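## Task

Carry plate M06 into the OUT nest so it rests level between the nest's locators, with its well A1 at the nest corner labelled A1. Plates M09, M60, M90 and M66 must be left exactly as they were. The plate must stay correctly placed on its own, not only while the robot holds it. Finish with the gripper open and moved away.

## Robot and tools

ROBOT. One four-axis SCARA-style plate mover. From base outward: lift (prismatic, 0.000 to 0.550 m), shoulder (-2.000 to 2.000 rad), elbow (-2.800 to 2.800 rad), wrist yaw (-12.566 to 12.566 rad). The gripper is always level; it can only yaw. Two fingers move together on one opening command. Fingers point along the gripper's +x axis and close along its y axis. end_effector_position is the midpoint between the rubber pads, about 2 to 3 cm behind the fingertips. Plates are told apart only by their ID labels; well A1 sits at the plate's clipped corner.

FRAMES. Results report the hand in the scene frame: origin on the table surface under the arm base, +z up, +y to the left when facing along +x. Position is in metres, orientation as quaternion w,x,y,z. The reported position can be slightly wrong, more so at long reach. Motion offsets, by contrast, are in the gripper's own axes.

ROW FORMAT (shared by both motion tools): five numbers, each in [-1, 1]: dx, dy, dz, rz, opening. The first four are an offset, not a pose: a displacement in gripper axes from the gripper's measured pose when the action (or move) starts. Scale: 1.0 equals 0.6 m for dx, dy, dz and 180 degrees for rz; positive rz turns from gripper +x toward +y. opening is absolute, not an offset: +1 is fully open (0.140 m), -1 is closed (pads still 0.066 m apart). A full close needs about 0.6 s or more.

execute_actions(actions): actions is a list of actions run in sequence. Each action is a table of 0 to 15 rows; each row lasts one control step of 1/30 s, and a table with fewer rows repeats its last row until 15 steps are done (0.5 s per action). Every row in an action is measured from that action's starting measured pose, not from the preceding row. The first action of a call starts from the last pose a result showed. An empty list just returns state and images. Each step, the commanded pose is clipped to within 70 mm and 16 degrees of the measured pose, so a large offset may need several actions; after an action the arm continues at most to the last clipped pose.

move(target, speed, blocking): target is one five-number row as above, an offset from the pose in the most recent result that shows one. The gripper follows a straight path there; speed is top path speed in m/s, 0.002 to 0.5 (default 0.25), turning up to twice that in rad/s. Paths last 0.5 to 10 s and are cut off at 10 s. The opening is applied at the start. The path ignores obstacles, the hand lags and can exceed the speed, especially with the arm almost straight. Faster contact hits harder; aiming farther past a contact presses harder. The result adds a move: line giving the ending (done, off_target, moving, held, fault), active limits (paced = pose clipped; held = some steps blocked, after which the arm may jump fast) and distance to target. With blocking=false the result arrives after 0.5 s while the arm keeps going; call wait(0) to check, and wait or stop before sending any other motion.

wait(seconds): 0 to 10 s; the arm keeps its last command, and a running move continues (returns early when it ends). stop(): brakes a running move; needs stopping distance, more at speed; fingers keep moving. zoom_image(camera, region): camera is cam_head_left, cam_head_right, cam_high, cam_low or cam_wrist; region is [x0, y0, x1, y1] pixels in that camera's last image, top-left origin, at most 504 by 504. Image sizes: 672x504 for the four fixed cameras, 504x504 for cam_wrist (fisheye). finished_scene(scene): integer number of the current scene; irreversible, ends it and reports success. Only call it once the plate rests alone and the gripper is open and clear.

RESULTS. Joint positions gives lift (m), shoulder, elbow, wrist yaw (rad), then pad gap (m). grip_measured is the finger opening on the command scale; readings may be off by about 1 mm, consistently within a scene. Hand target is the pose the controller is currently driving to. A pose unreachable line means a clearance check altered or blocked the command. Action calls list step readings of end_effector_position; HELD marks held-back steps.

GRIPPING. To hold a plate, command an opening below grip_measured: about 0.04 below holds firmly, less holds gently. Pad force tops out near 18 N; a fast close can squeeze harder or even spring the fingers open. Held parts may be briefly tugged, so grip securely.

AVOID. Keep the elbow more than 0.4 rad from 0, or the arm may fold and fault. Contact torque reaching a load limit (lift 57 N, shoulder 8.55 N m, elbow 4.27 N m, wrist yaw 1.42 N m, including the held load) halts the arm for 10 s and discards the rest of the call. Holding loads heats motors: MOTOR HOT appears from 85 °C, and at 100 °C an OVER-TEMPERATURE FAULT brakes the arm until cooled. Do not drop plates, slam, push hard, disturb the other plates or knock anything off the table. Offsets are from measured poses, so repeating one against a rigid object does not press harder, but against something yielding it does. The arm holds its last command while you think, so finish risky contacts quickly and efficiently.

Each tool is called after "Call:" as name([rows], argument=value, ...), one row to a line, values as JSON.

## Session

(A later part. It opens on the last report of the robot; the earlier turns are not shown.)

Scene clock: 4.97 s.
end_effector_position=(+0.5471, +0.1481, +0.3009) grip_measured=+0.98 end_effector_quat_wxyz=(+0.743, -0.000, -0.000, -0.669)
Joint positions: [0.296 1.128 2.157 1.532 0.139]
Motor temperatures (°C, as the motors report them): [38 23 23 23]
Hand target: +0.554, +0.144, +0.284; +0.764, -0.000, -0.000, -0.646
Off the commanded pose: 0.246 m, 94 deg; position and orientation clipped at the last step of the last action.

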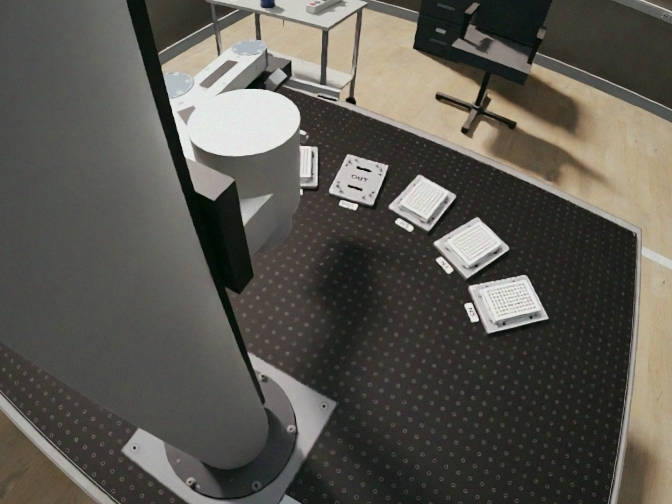

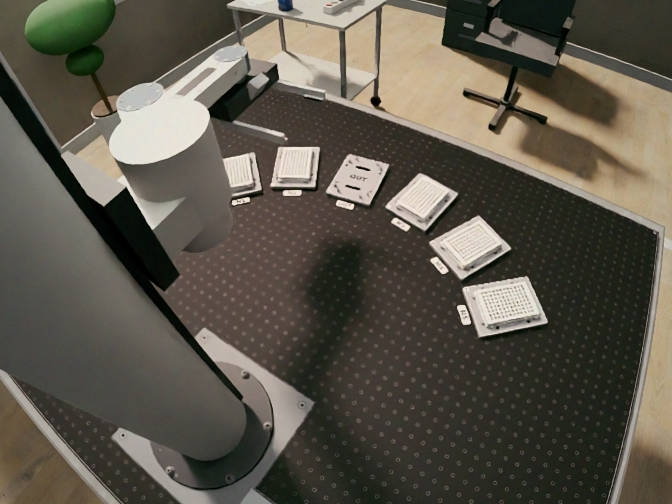

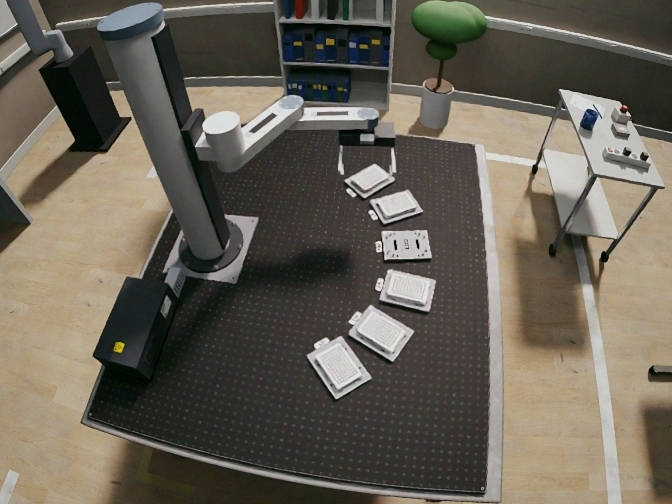

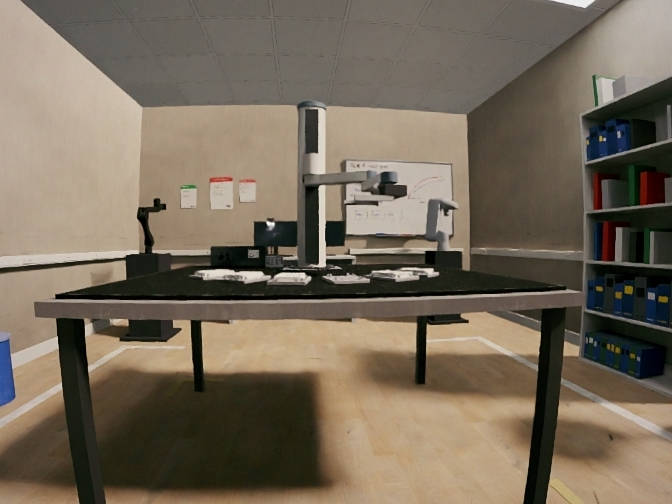

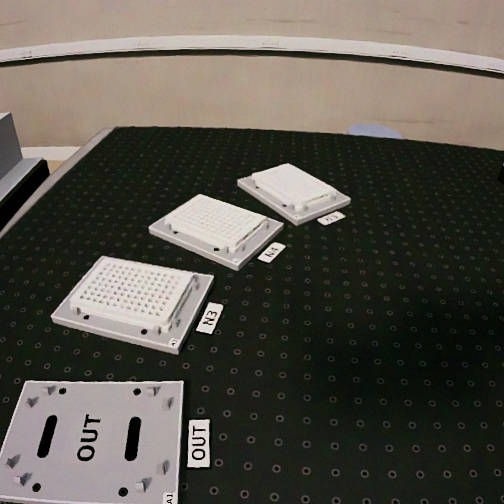

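Call:
execute_actions(actions=[])

Call:
zoom_image(camera="cam_wrist", region=[310, 170, 380, 215])

Call:
zoom_image(camera="cam_wrist", region=[240, 195, 310, 255])

Scene clock: 5.23 s.
end_effector_position=(+0.5537, +0.1438, +0.2836) grip_measured=+0.98 end_effector_quat_wxyz=(+0.764, -0.000, -0.000, -0.646)
Joint positions: [0.279 1.14  2.116 1.623 0.139]
Motor temperatures (°C, as the motors report them): [38 23 23 23]
Hand target: +0.554, +0.144, +0.284; +0.764, -0.000, -0.000, -0.646
Off the commanded pose: 0.227 m, 90 deg; position and orientation clipped at the last step of the last action.

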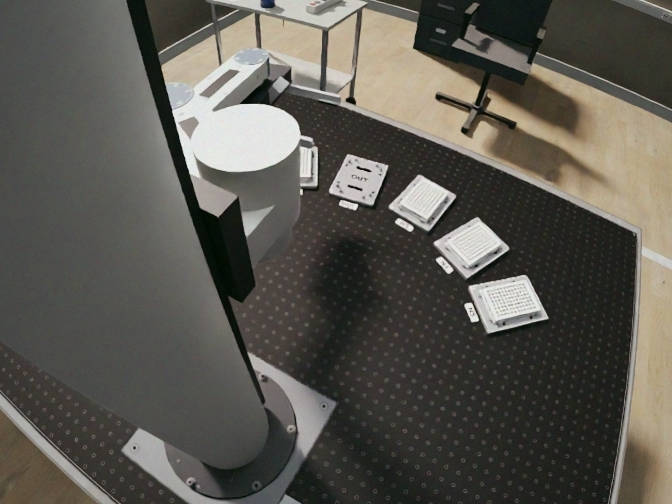

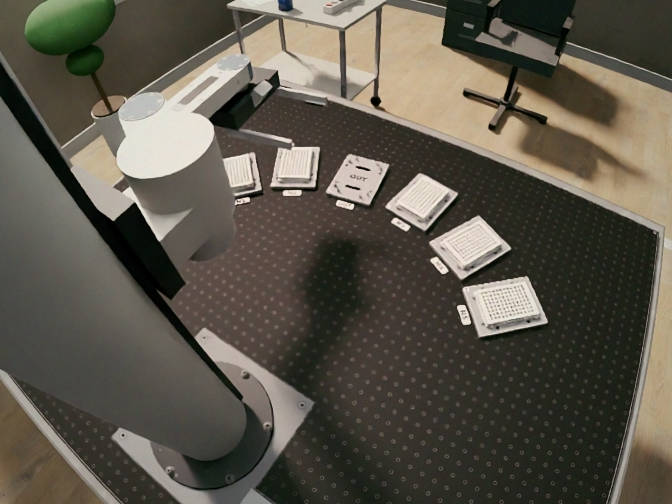

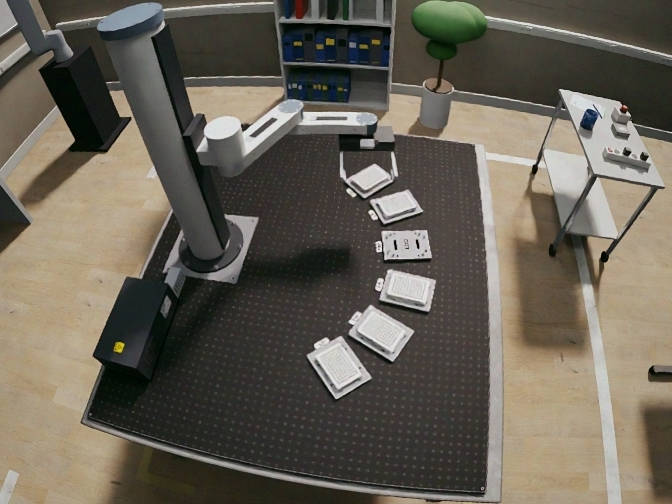

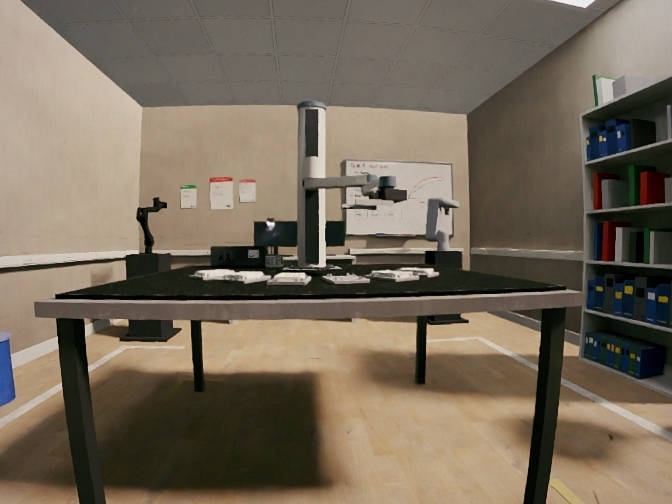

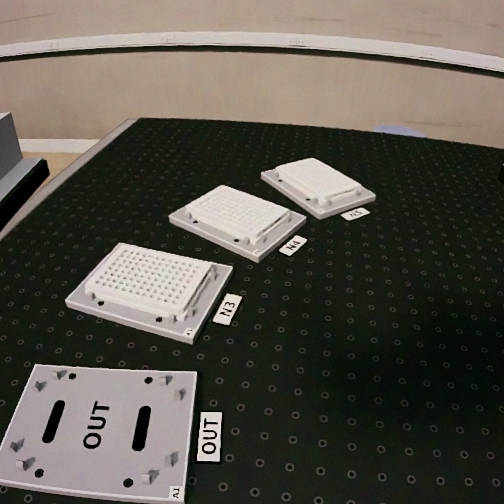

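Region (310, 170, 380, 215) of cam_wrist's 504x504 image, scaled by 7.200, with more detail than that image has; it fills the top 324 rows of this view, and the rest is white.

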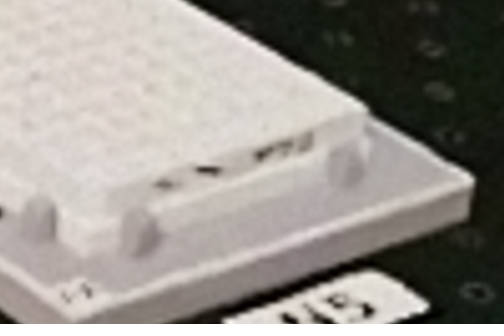

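Region (240, 195, 310, 255) of cam_wrist's 504x504 image, scaled by 7.200, with more detail than that image has; it fills the top 432 rows of this view, and the rest is white.

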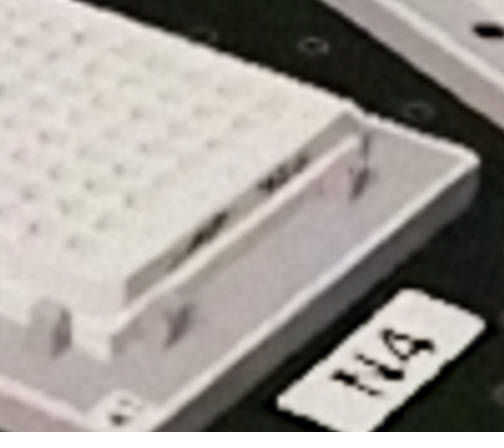

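Call:
zoom_image(camera="cam_wrist", region=[20, 360, 90, 410])

Call:
zoom_image(camera="cam_wrist", region=[134, 360, 204, 410])

Call:
zoom_image(camera="cam_wrist", region=[0, 434, 70, 494])

Call:
zoom_image(camera="cam_wrist", region=[120, 444, 190, 504])

Region (20, 360, 90, 410) of cam_wrist's 504x504 image, scaled by 7.200, with more detail than that image has; it fills the top 360 rows of this view, and the rest is white.

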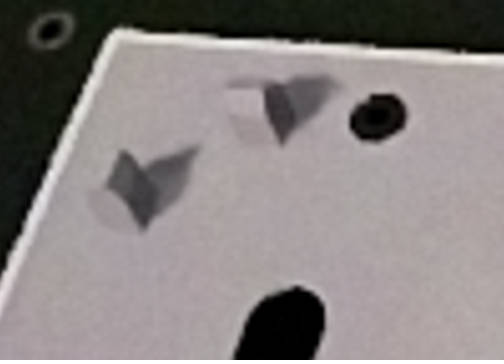

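Region (134, 360, 204, 410) of cam_wrist's 504x504 image, scaled by 7.200, with more detail than that image has; it fills the top 360 rows of this view, and the rest is white.

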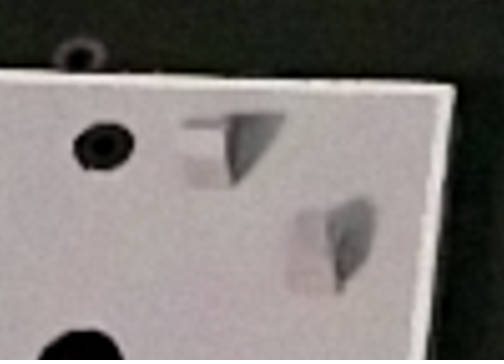

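Region (0, 434, 70, 494) of cam_wrist's 504x504 image, scaled by 7.200, with more detail than that image has; it fills the top 432 rows of this view, and the rest is white.

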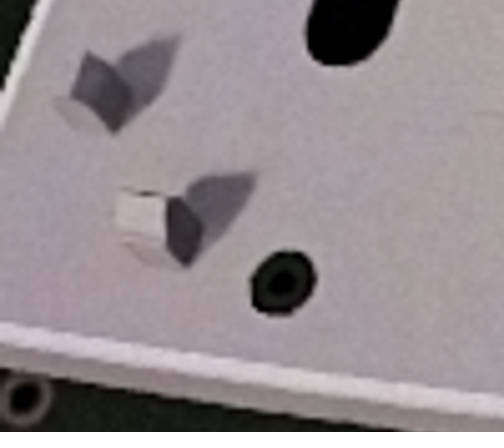

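Region (120, 444, 190, 504) of cam_wrist's 504x504 image, scaled by 7.200, with more detail than that image has; it fills the top 432 rows of this view, and the rest is white.

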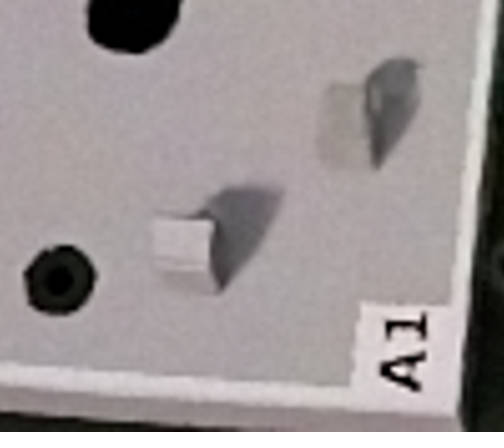

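Call:
execute_actions([
  [[0.22572, -0.05272, -0.19767, 0.2191, 1.0]],
])

Scene clock: 7.60 s.
end_effector_position=(+0.5393, +0.0247, +0.1767) grip_measured=+0.98 end_effector_quat_wxyz=(+0.864, -0.000, -0.000, -0.503)
Joint positions: [0.172 1.255 1.365 2.61  0.139]
Motor temperatures (°C, as the motors report them): [38 23 23 23]
Hand target: +0.539, +0.010, +0.165; +0.898, -0.000, -0.000, -0.441
Off the commanded pose: 0.024 m, 19 deg; orientation clipped at the last step of the last action.
Step readings (end_effector_position):
0: (+0.5537, +0.1438, +0.2836)
1: (+0.5537, +0.1438, +0.2836)
2: (+0.5537, +0.1424, +0.2824)
4: (+0.5531, +0.1340, +0.2748)
8: (+0.5474, +0.0960, +0.2409)
15: end_effector_position above

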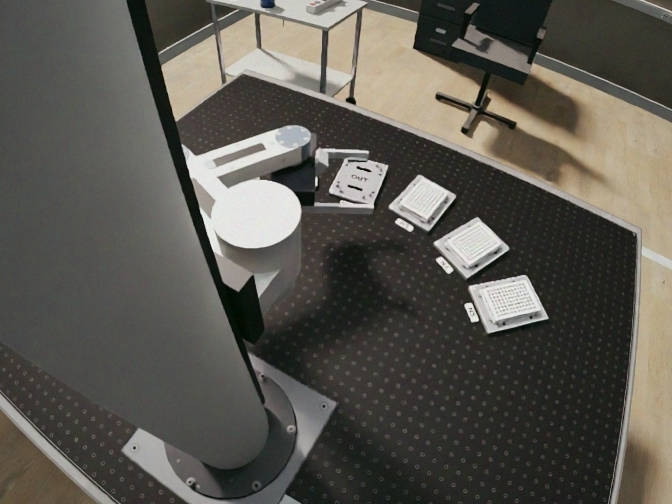

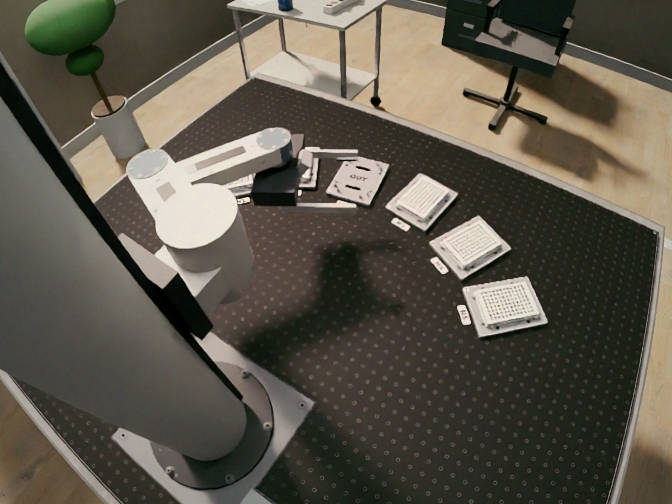

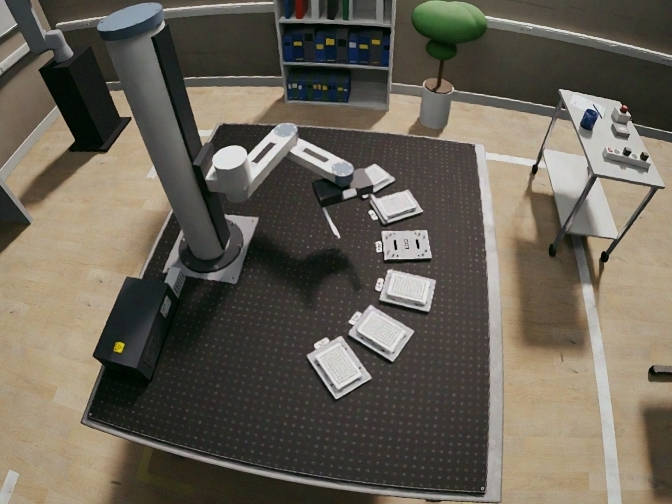

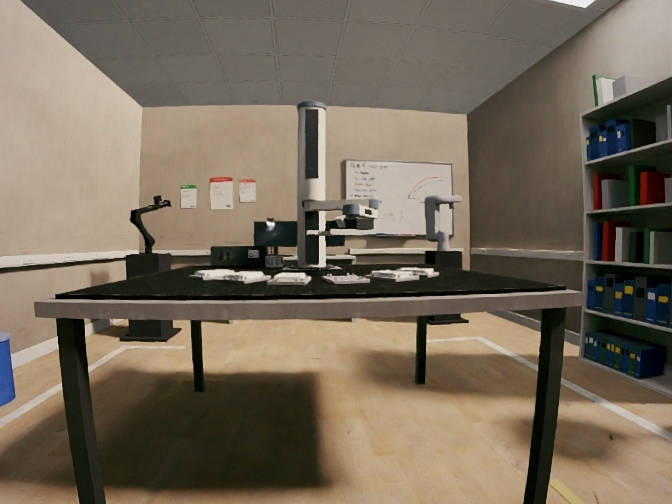

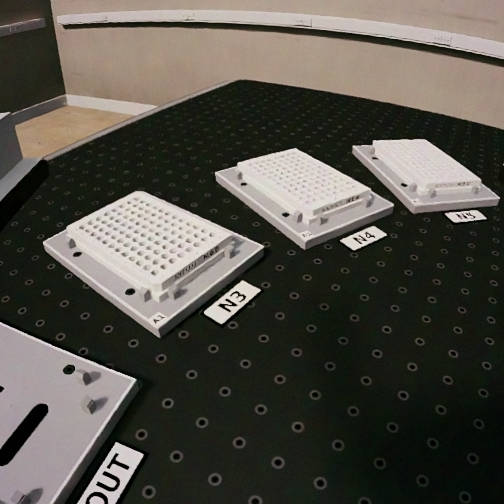

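Call:
zoom_image(camera="cam_wrist", region=[160, 230, 245, 300])

Call:
zoom_image(camera="cam_wrist", region=[305, 182, 380, 227])

Call:
zoom_image(camera="cam_wrist", region=[415, 168, 490, 203])

Region (160, 230, 245, 300) of cam_wrist's 504x504 image, scaled by 5.929, with more detail than that image has; it fills the top 415 rows of this view, and the rest is white.

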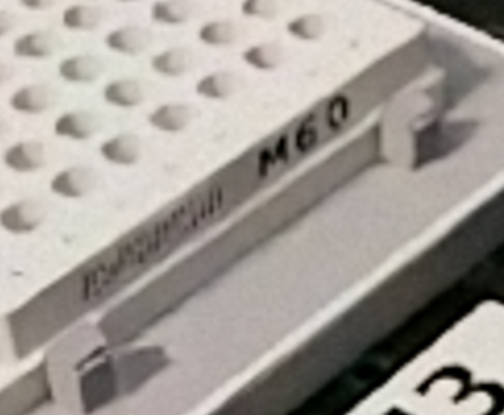

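Region (305, 182, 380, 227) of cam_wrist's 504x504 image, scaled by 6.720, with more detail than that image has; it fills the top 302 rows of this view, and the rest is white.

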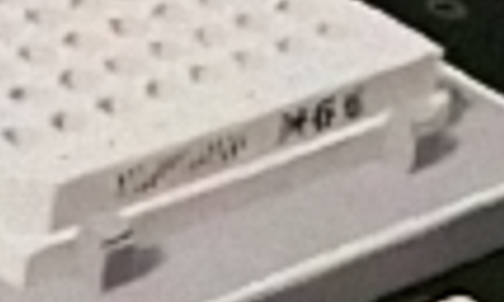

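Region (415, 168, 490, 203) of cam_wrist's 504x504 image, scaled by 6.720, with more detail than that image has; it fills the top 235 rows of this view, and the rest is white.

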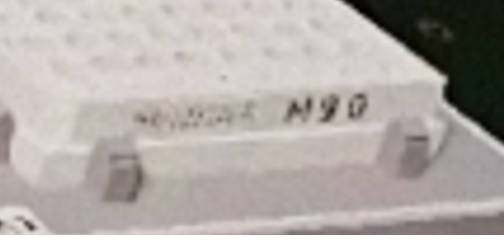

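Call:
execute_actions(actions=[])

Scene clock: 7.77 s.
end_effector_position=(+0.5387, +0.0098, +0.1650) grip_measured=+0.98 end_effector_quat_wxyz=(+0.897, -0.000, -0.000, -0.442)
Joint positions: [0.16  1.254 1.238 2.877 0.139]
Motor temperatures (°C, as the motors report them): [38 23 23 23]
Hand target: +0.539, +0.010, +0.165; +0.898, -0.000, -0.000, -0.441
Off the commanded pose: 0.008 m, 11 deg; orientation clipped at the last step of the last action.

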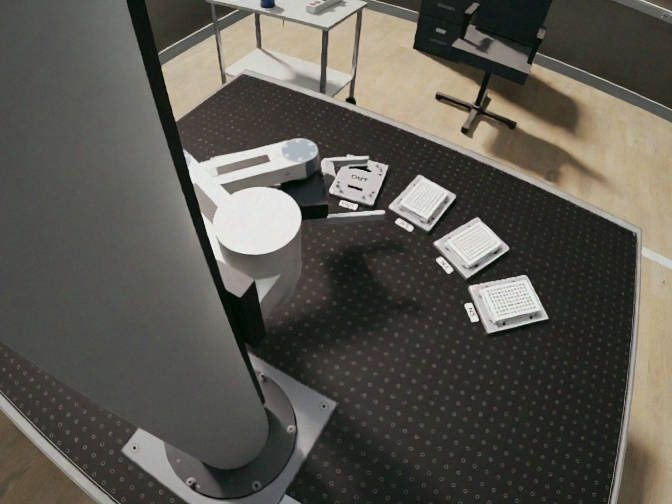

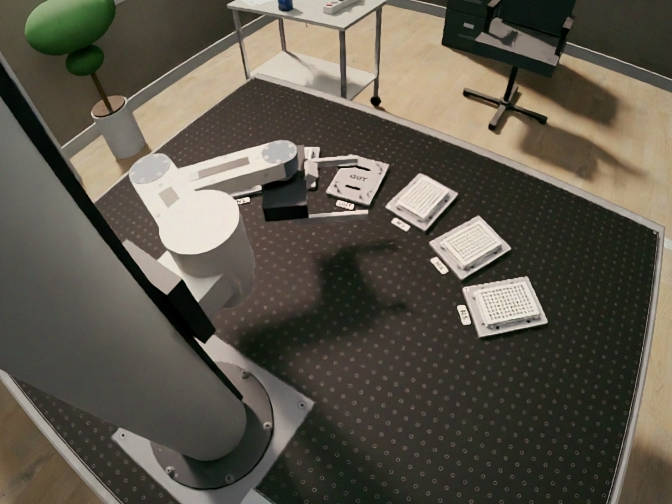

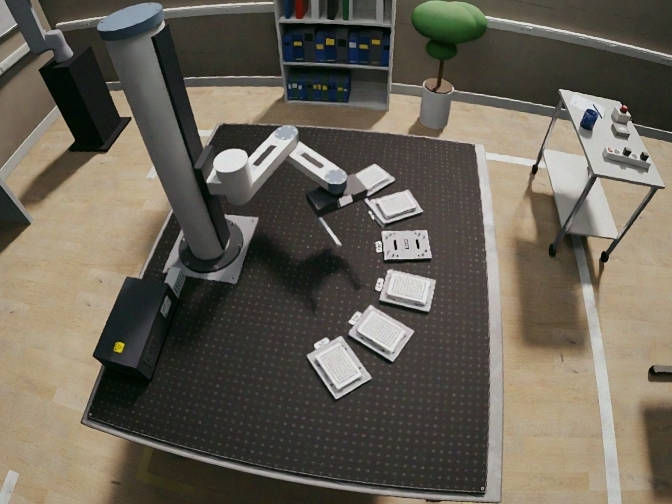

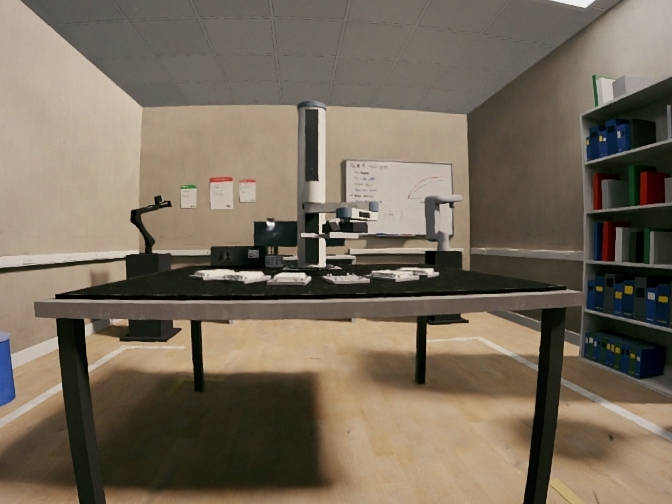

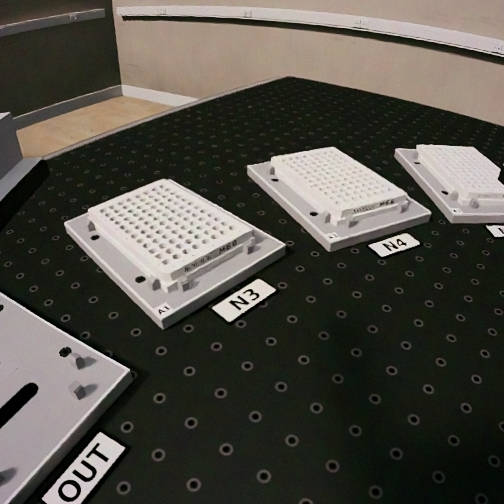

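Call:
zoom_image(camera="cam_wrist", region=[345, 188, 415, 228])

Call:
zoom_image(camera="cam_wrist", region=[130, 250, 210, 320])

Call:
zoom_image(camera="cam_wrist", region=[45, 335, 115, 405])

Region (345, 188, 415, 228) of cam_wrist's 504x504 image, scaled by 7.200, with more detail than that image has; it fills the top 288 rows of this view, and the rest is white.

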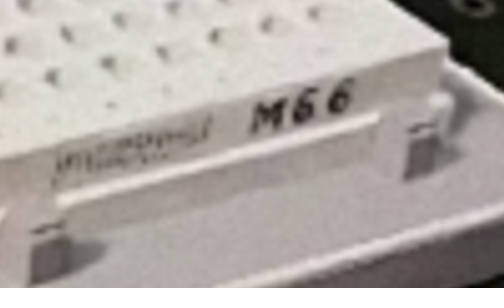

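Region (130, 250, 210, 320) of cam_wrist's 504x504 image, scaled by 6.300, with more detail than that image has; it fills the top 441 rows of this view, and the rest is white.

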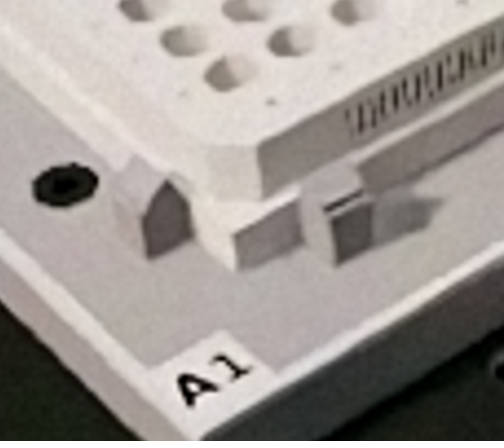

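Region (45, 335, 115, 405) of cam_wrist's 504x504 image, scaled by 7.200, with more detail than that image has.

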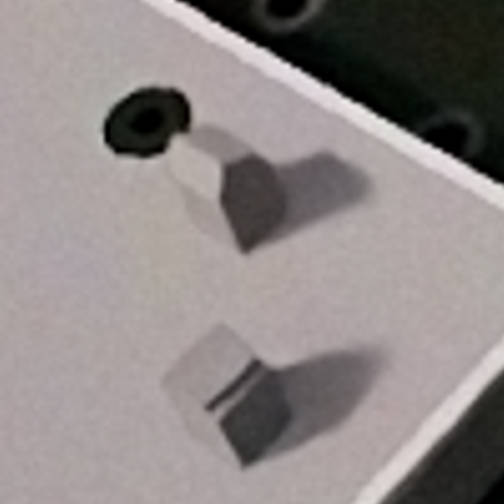

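Call:
zoom_image(camera="cam_head_right", region=[255, 140, 385, 235])

Call:
zoom_image(camera="cam_head_left", region=[290, 145, 395, 230])

Call:
zoom_image(camera="cam_wrist", region=[0, 100, 80, 240])

Call:
zoom_image(camera="cam_low", region=[295, 200, 385, 250])

Region (255, 140, 385, 235) of cam_head_right's 672x504 image, scaled by 3.877, with more detail than that image has; it fills the top 368 rows of this view, and the rest is white.

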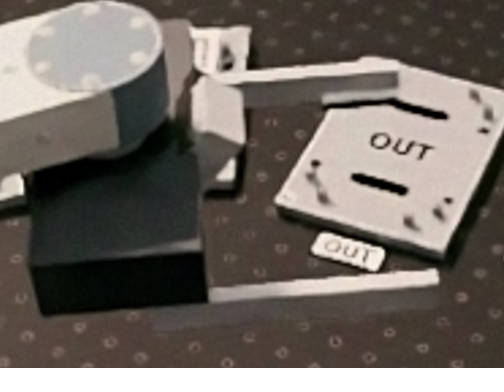

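Region (290, 145, 395, 230) of cam_head_left's 672x504 image, scaled by 4.800, with more detail than that image has; it fills the top 408 rows of this view, and the rest is white.

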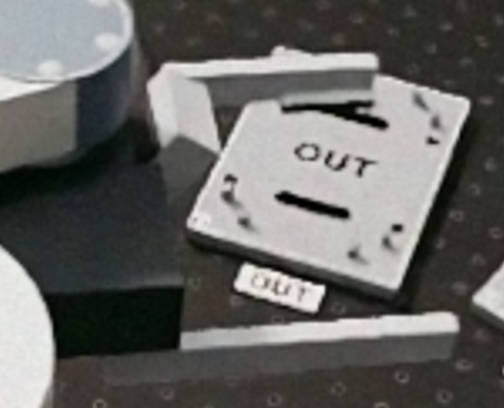

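Region (0, 100, 80, 240) of cam_wrist's 504x504 image, scaled by 3.600, with more detail than that image has; it fills the left 288 columns of this view, and the rest is white.

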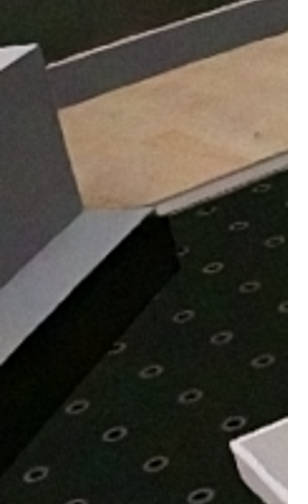

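Region (295, 200, 385, 250) of cam_low's 672x504 image, scaled by 5.600, with more detail than that image has.

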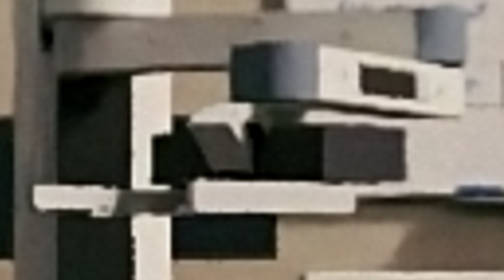

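Call:
execute_actions([
  [[0.0282,0.0676,-0.0322,0.345,1],[0.0282,0.0676,-0.0322,0.345,1],[0.0289,0.0701,-0.0334,0.345,1],[0.0302,0.0751,-0.0359,0.345,1],[0.0320,0.0826,-0.0396,0.345,1],[0.0340,0.0924,-0.0445,0.345,1],[0.0361,0.1045,-0.0507,0.345,1],[0.0378,0.1187,-0.0581,0.345,1],[0.0387,0.1347,-0.0668,0.345,1],[0.0383,0.1499,-0.0754,0.345,1],[0.0367,0.1662,-0.0853,0.345,1],[0.0337,0.1813,-0.0952,0.345,1],[0.0297,0.1950,-0.1051,0.345,1],[0.0245,0.2074,-0.1150,0.345,1],[0.01923,0.2170,-0.12367,0.345,1]],
])

Scene clock: 9.67 s.
end_effector_position=(+0.6305, +0.0635, +0.1045) grip_measured=+0.98 end_effector_quat_wxyz=(+1.000, -0.000, -0.000, -0.017)
Joint positions: [0.1   1.02  1.332 3.898 0.139]
Motor temperatures (°C, as the motors report them): [38 23 23 23]
Hand target: +0.641, +0.079, +0.091; +0.998, -0.000, -0.000, +0.069
Off the commanded pose: 0.028 m, 12 deg.
Step readings (end_effector_position):
0: (+0.5390, +0.0102, +0.1651)
1: (+0.5392, +0.0103, +0.1650)
2: (+0.5419, +0.0113, +0.1638)
4: (+0.5567, +0.0173, +0.1558)
8: (+0.5875, +0.0303, +0.1397)
15: end_effector_position above

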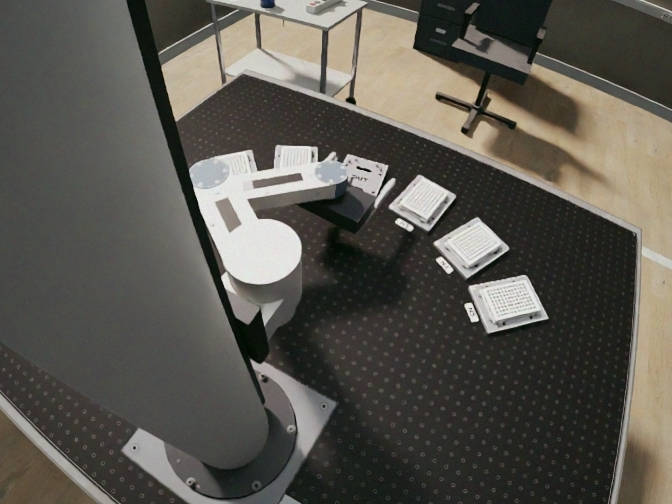

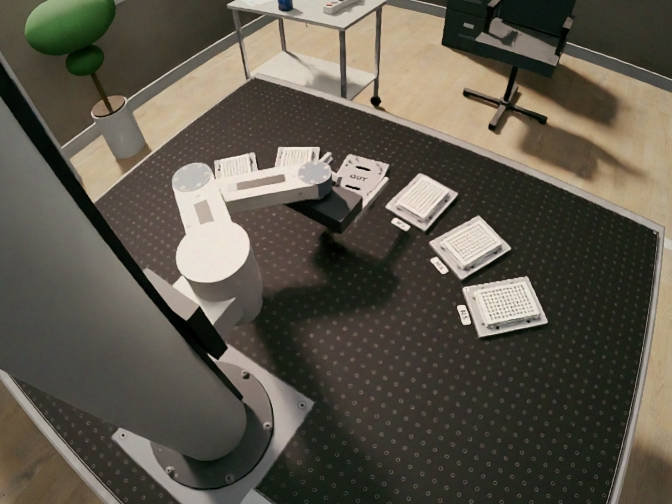

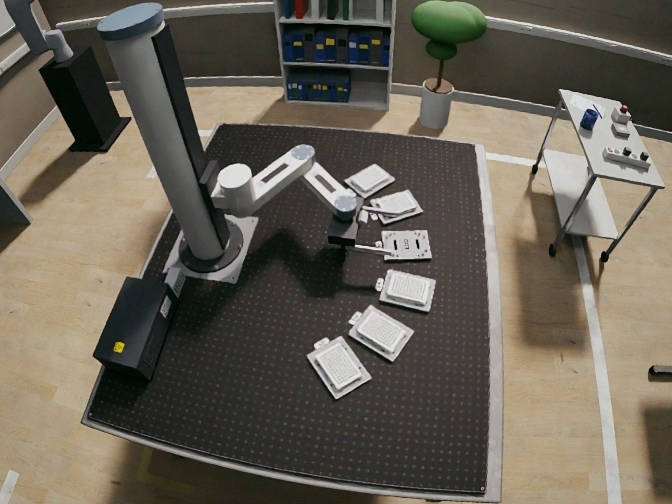

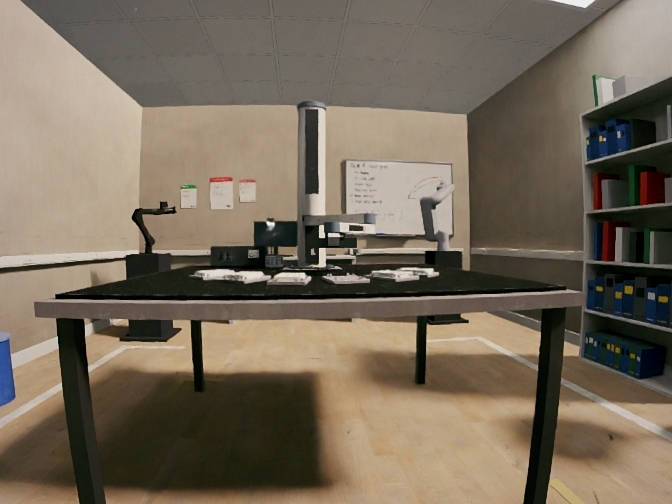

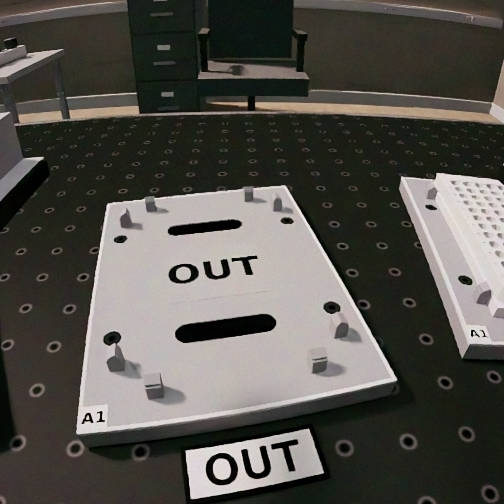

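Call:
execute_actions(actions=[])

Scene clock: 10.13 s.
end_effector_position=(+0.6409, +0.0795, +0.0909) grip_measured=+0.98 end_effector_quat_wxyz=(+0.998, -0.000, -0.000, +0.069)
Joint positions: [0.086 0.969 1.381 4.07  0.139]
Motor temperatures (°C, as the motors report them): [38 23 23 23]
Hand target: +0.641, +0.079, +0.091; +0.998, -0.000, -0.000, +0.069
Off the commanded pose: 0.008 m, 2 deg.

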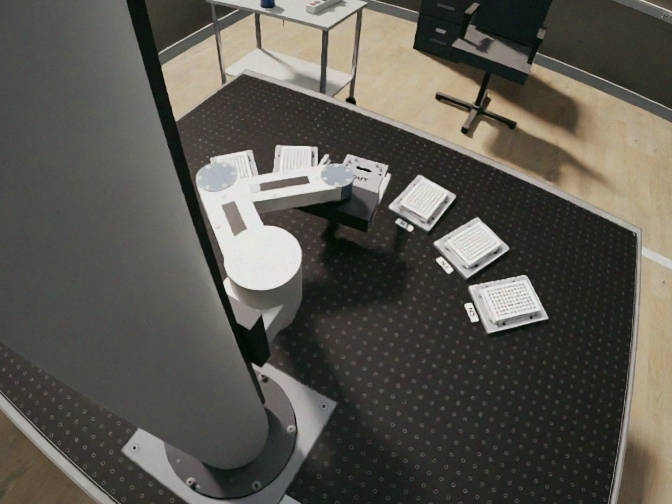

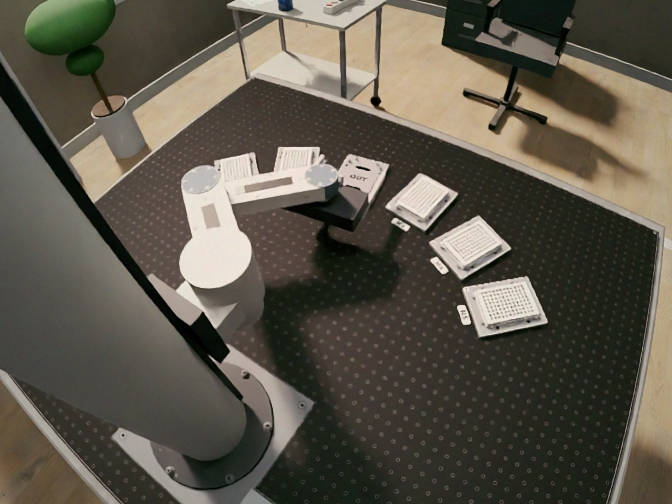

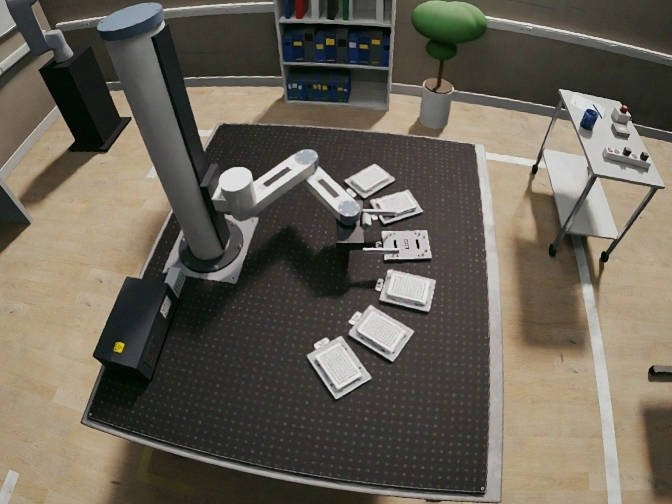

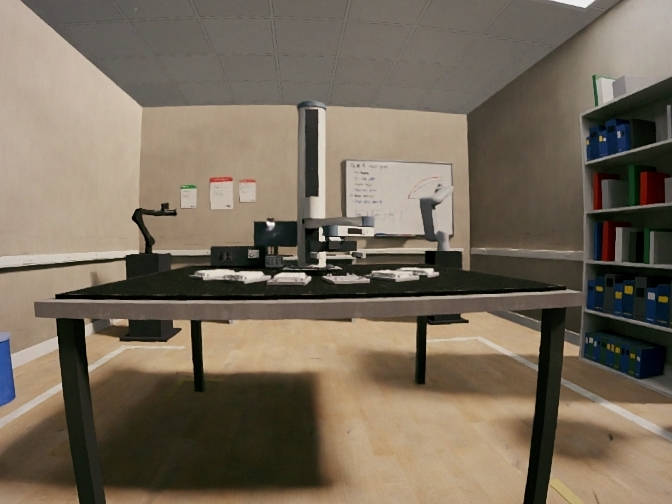

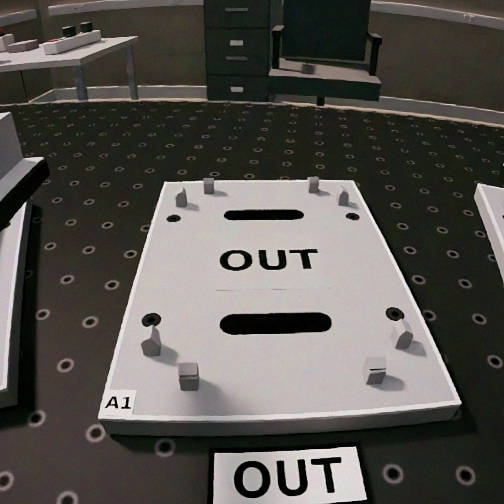

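Call:
zoom_image(camera="cam_wrist", region=[160, 204, 188, 232])

Call:
zoom_image(camera="cam_wrist", region=[338, 202, 366, 230])

Call:
zoom_image(camera="cam_wrist", region=[137, 306, 165, 334])

Call:
zoom_image(camera="cam_wrist", region=[380, 300, 408, 328])

Region (160, 204, 188, 232) of cam_wrist's 504x504 image, scaled by 18.000, with more detail than that image has.

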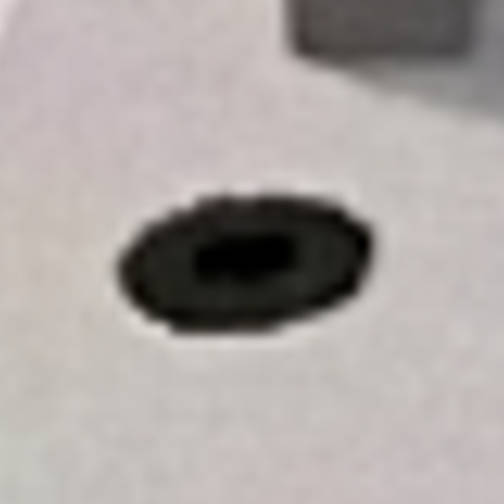

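Region (338, 202, 366, 230) of cam_wrist's 504x504 image, scaled by 18.000, with more detail than that image has.

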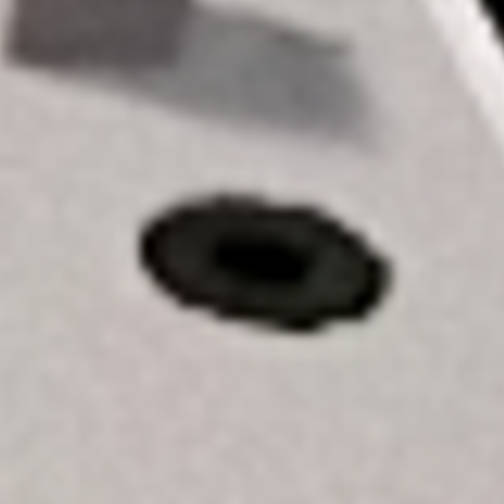

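Region (137, 306, 165, 334) of cam_wrist's 504x504 image, scaled by 18.000, with more detail than that image has.

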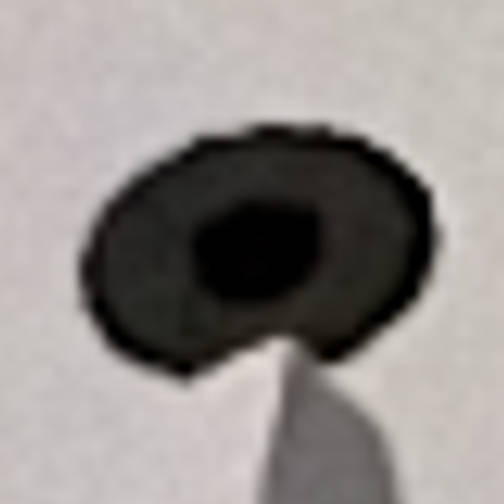

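Region (380, 300, 408, 328) of cam_wrist's 504x504 image, scaled by 18.000, with more detail than that image has.

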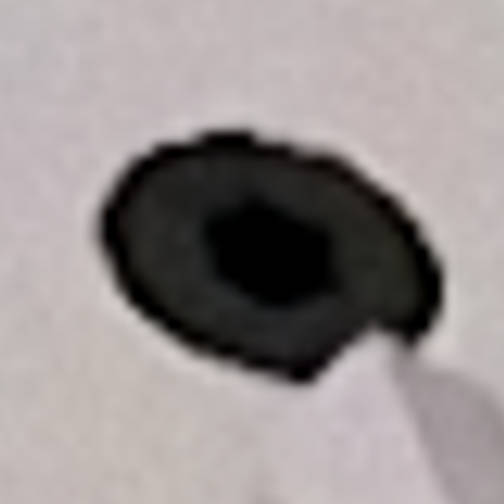

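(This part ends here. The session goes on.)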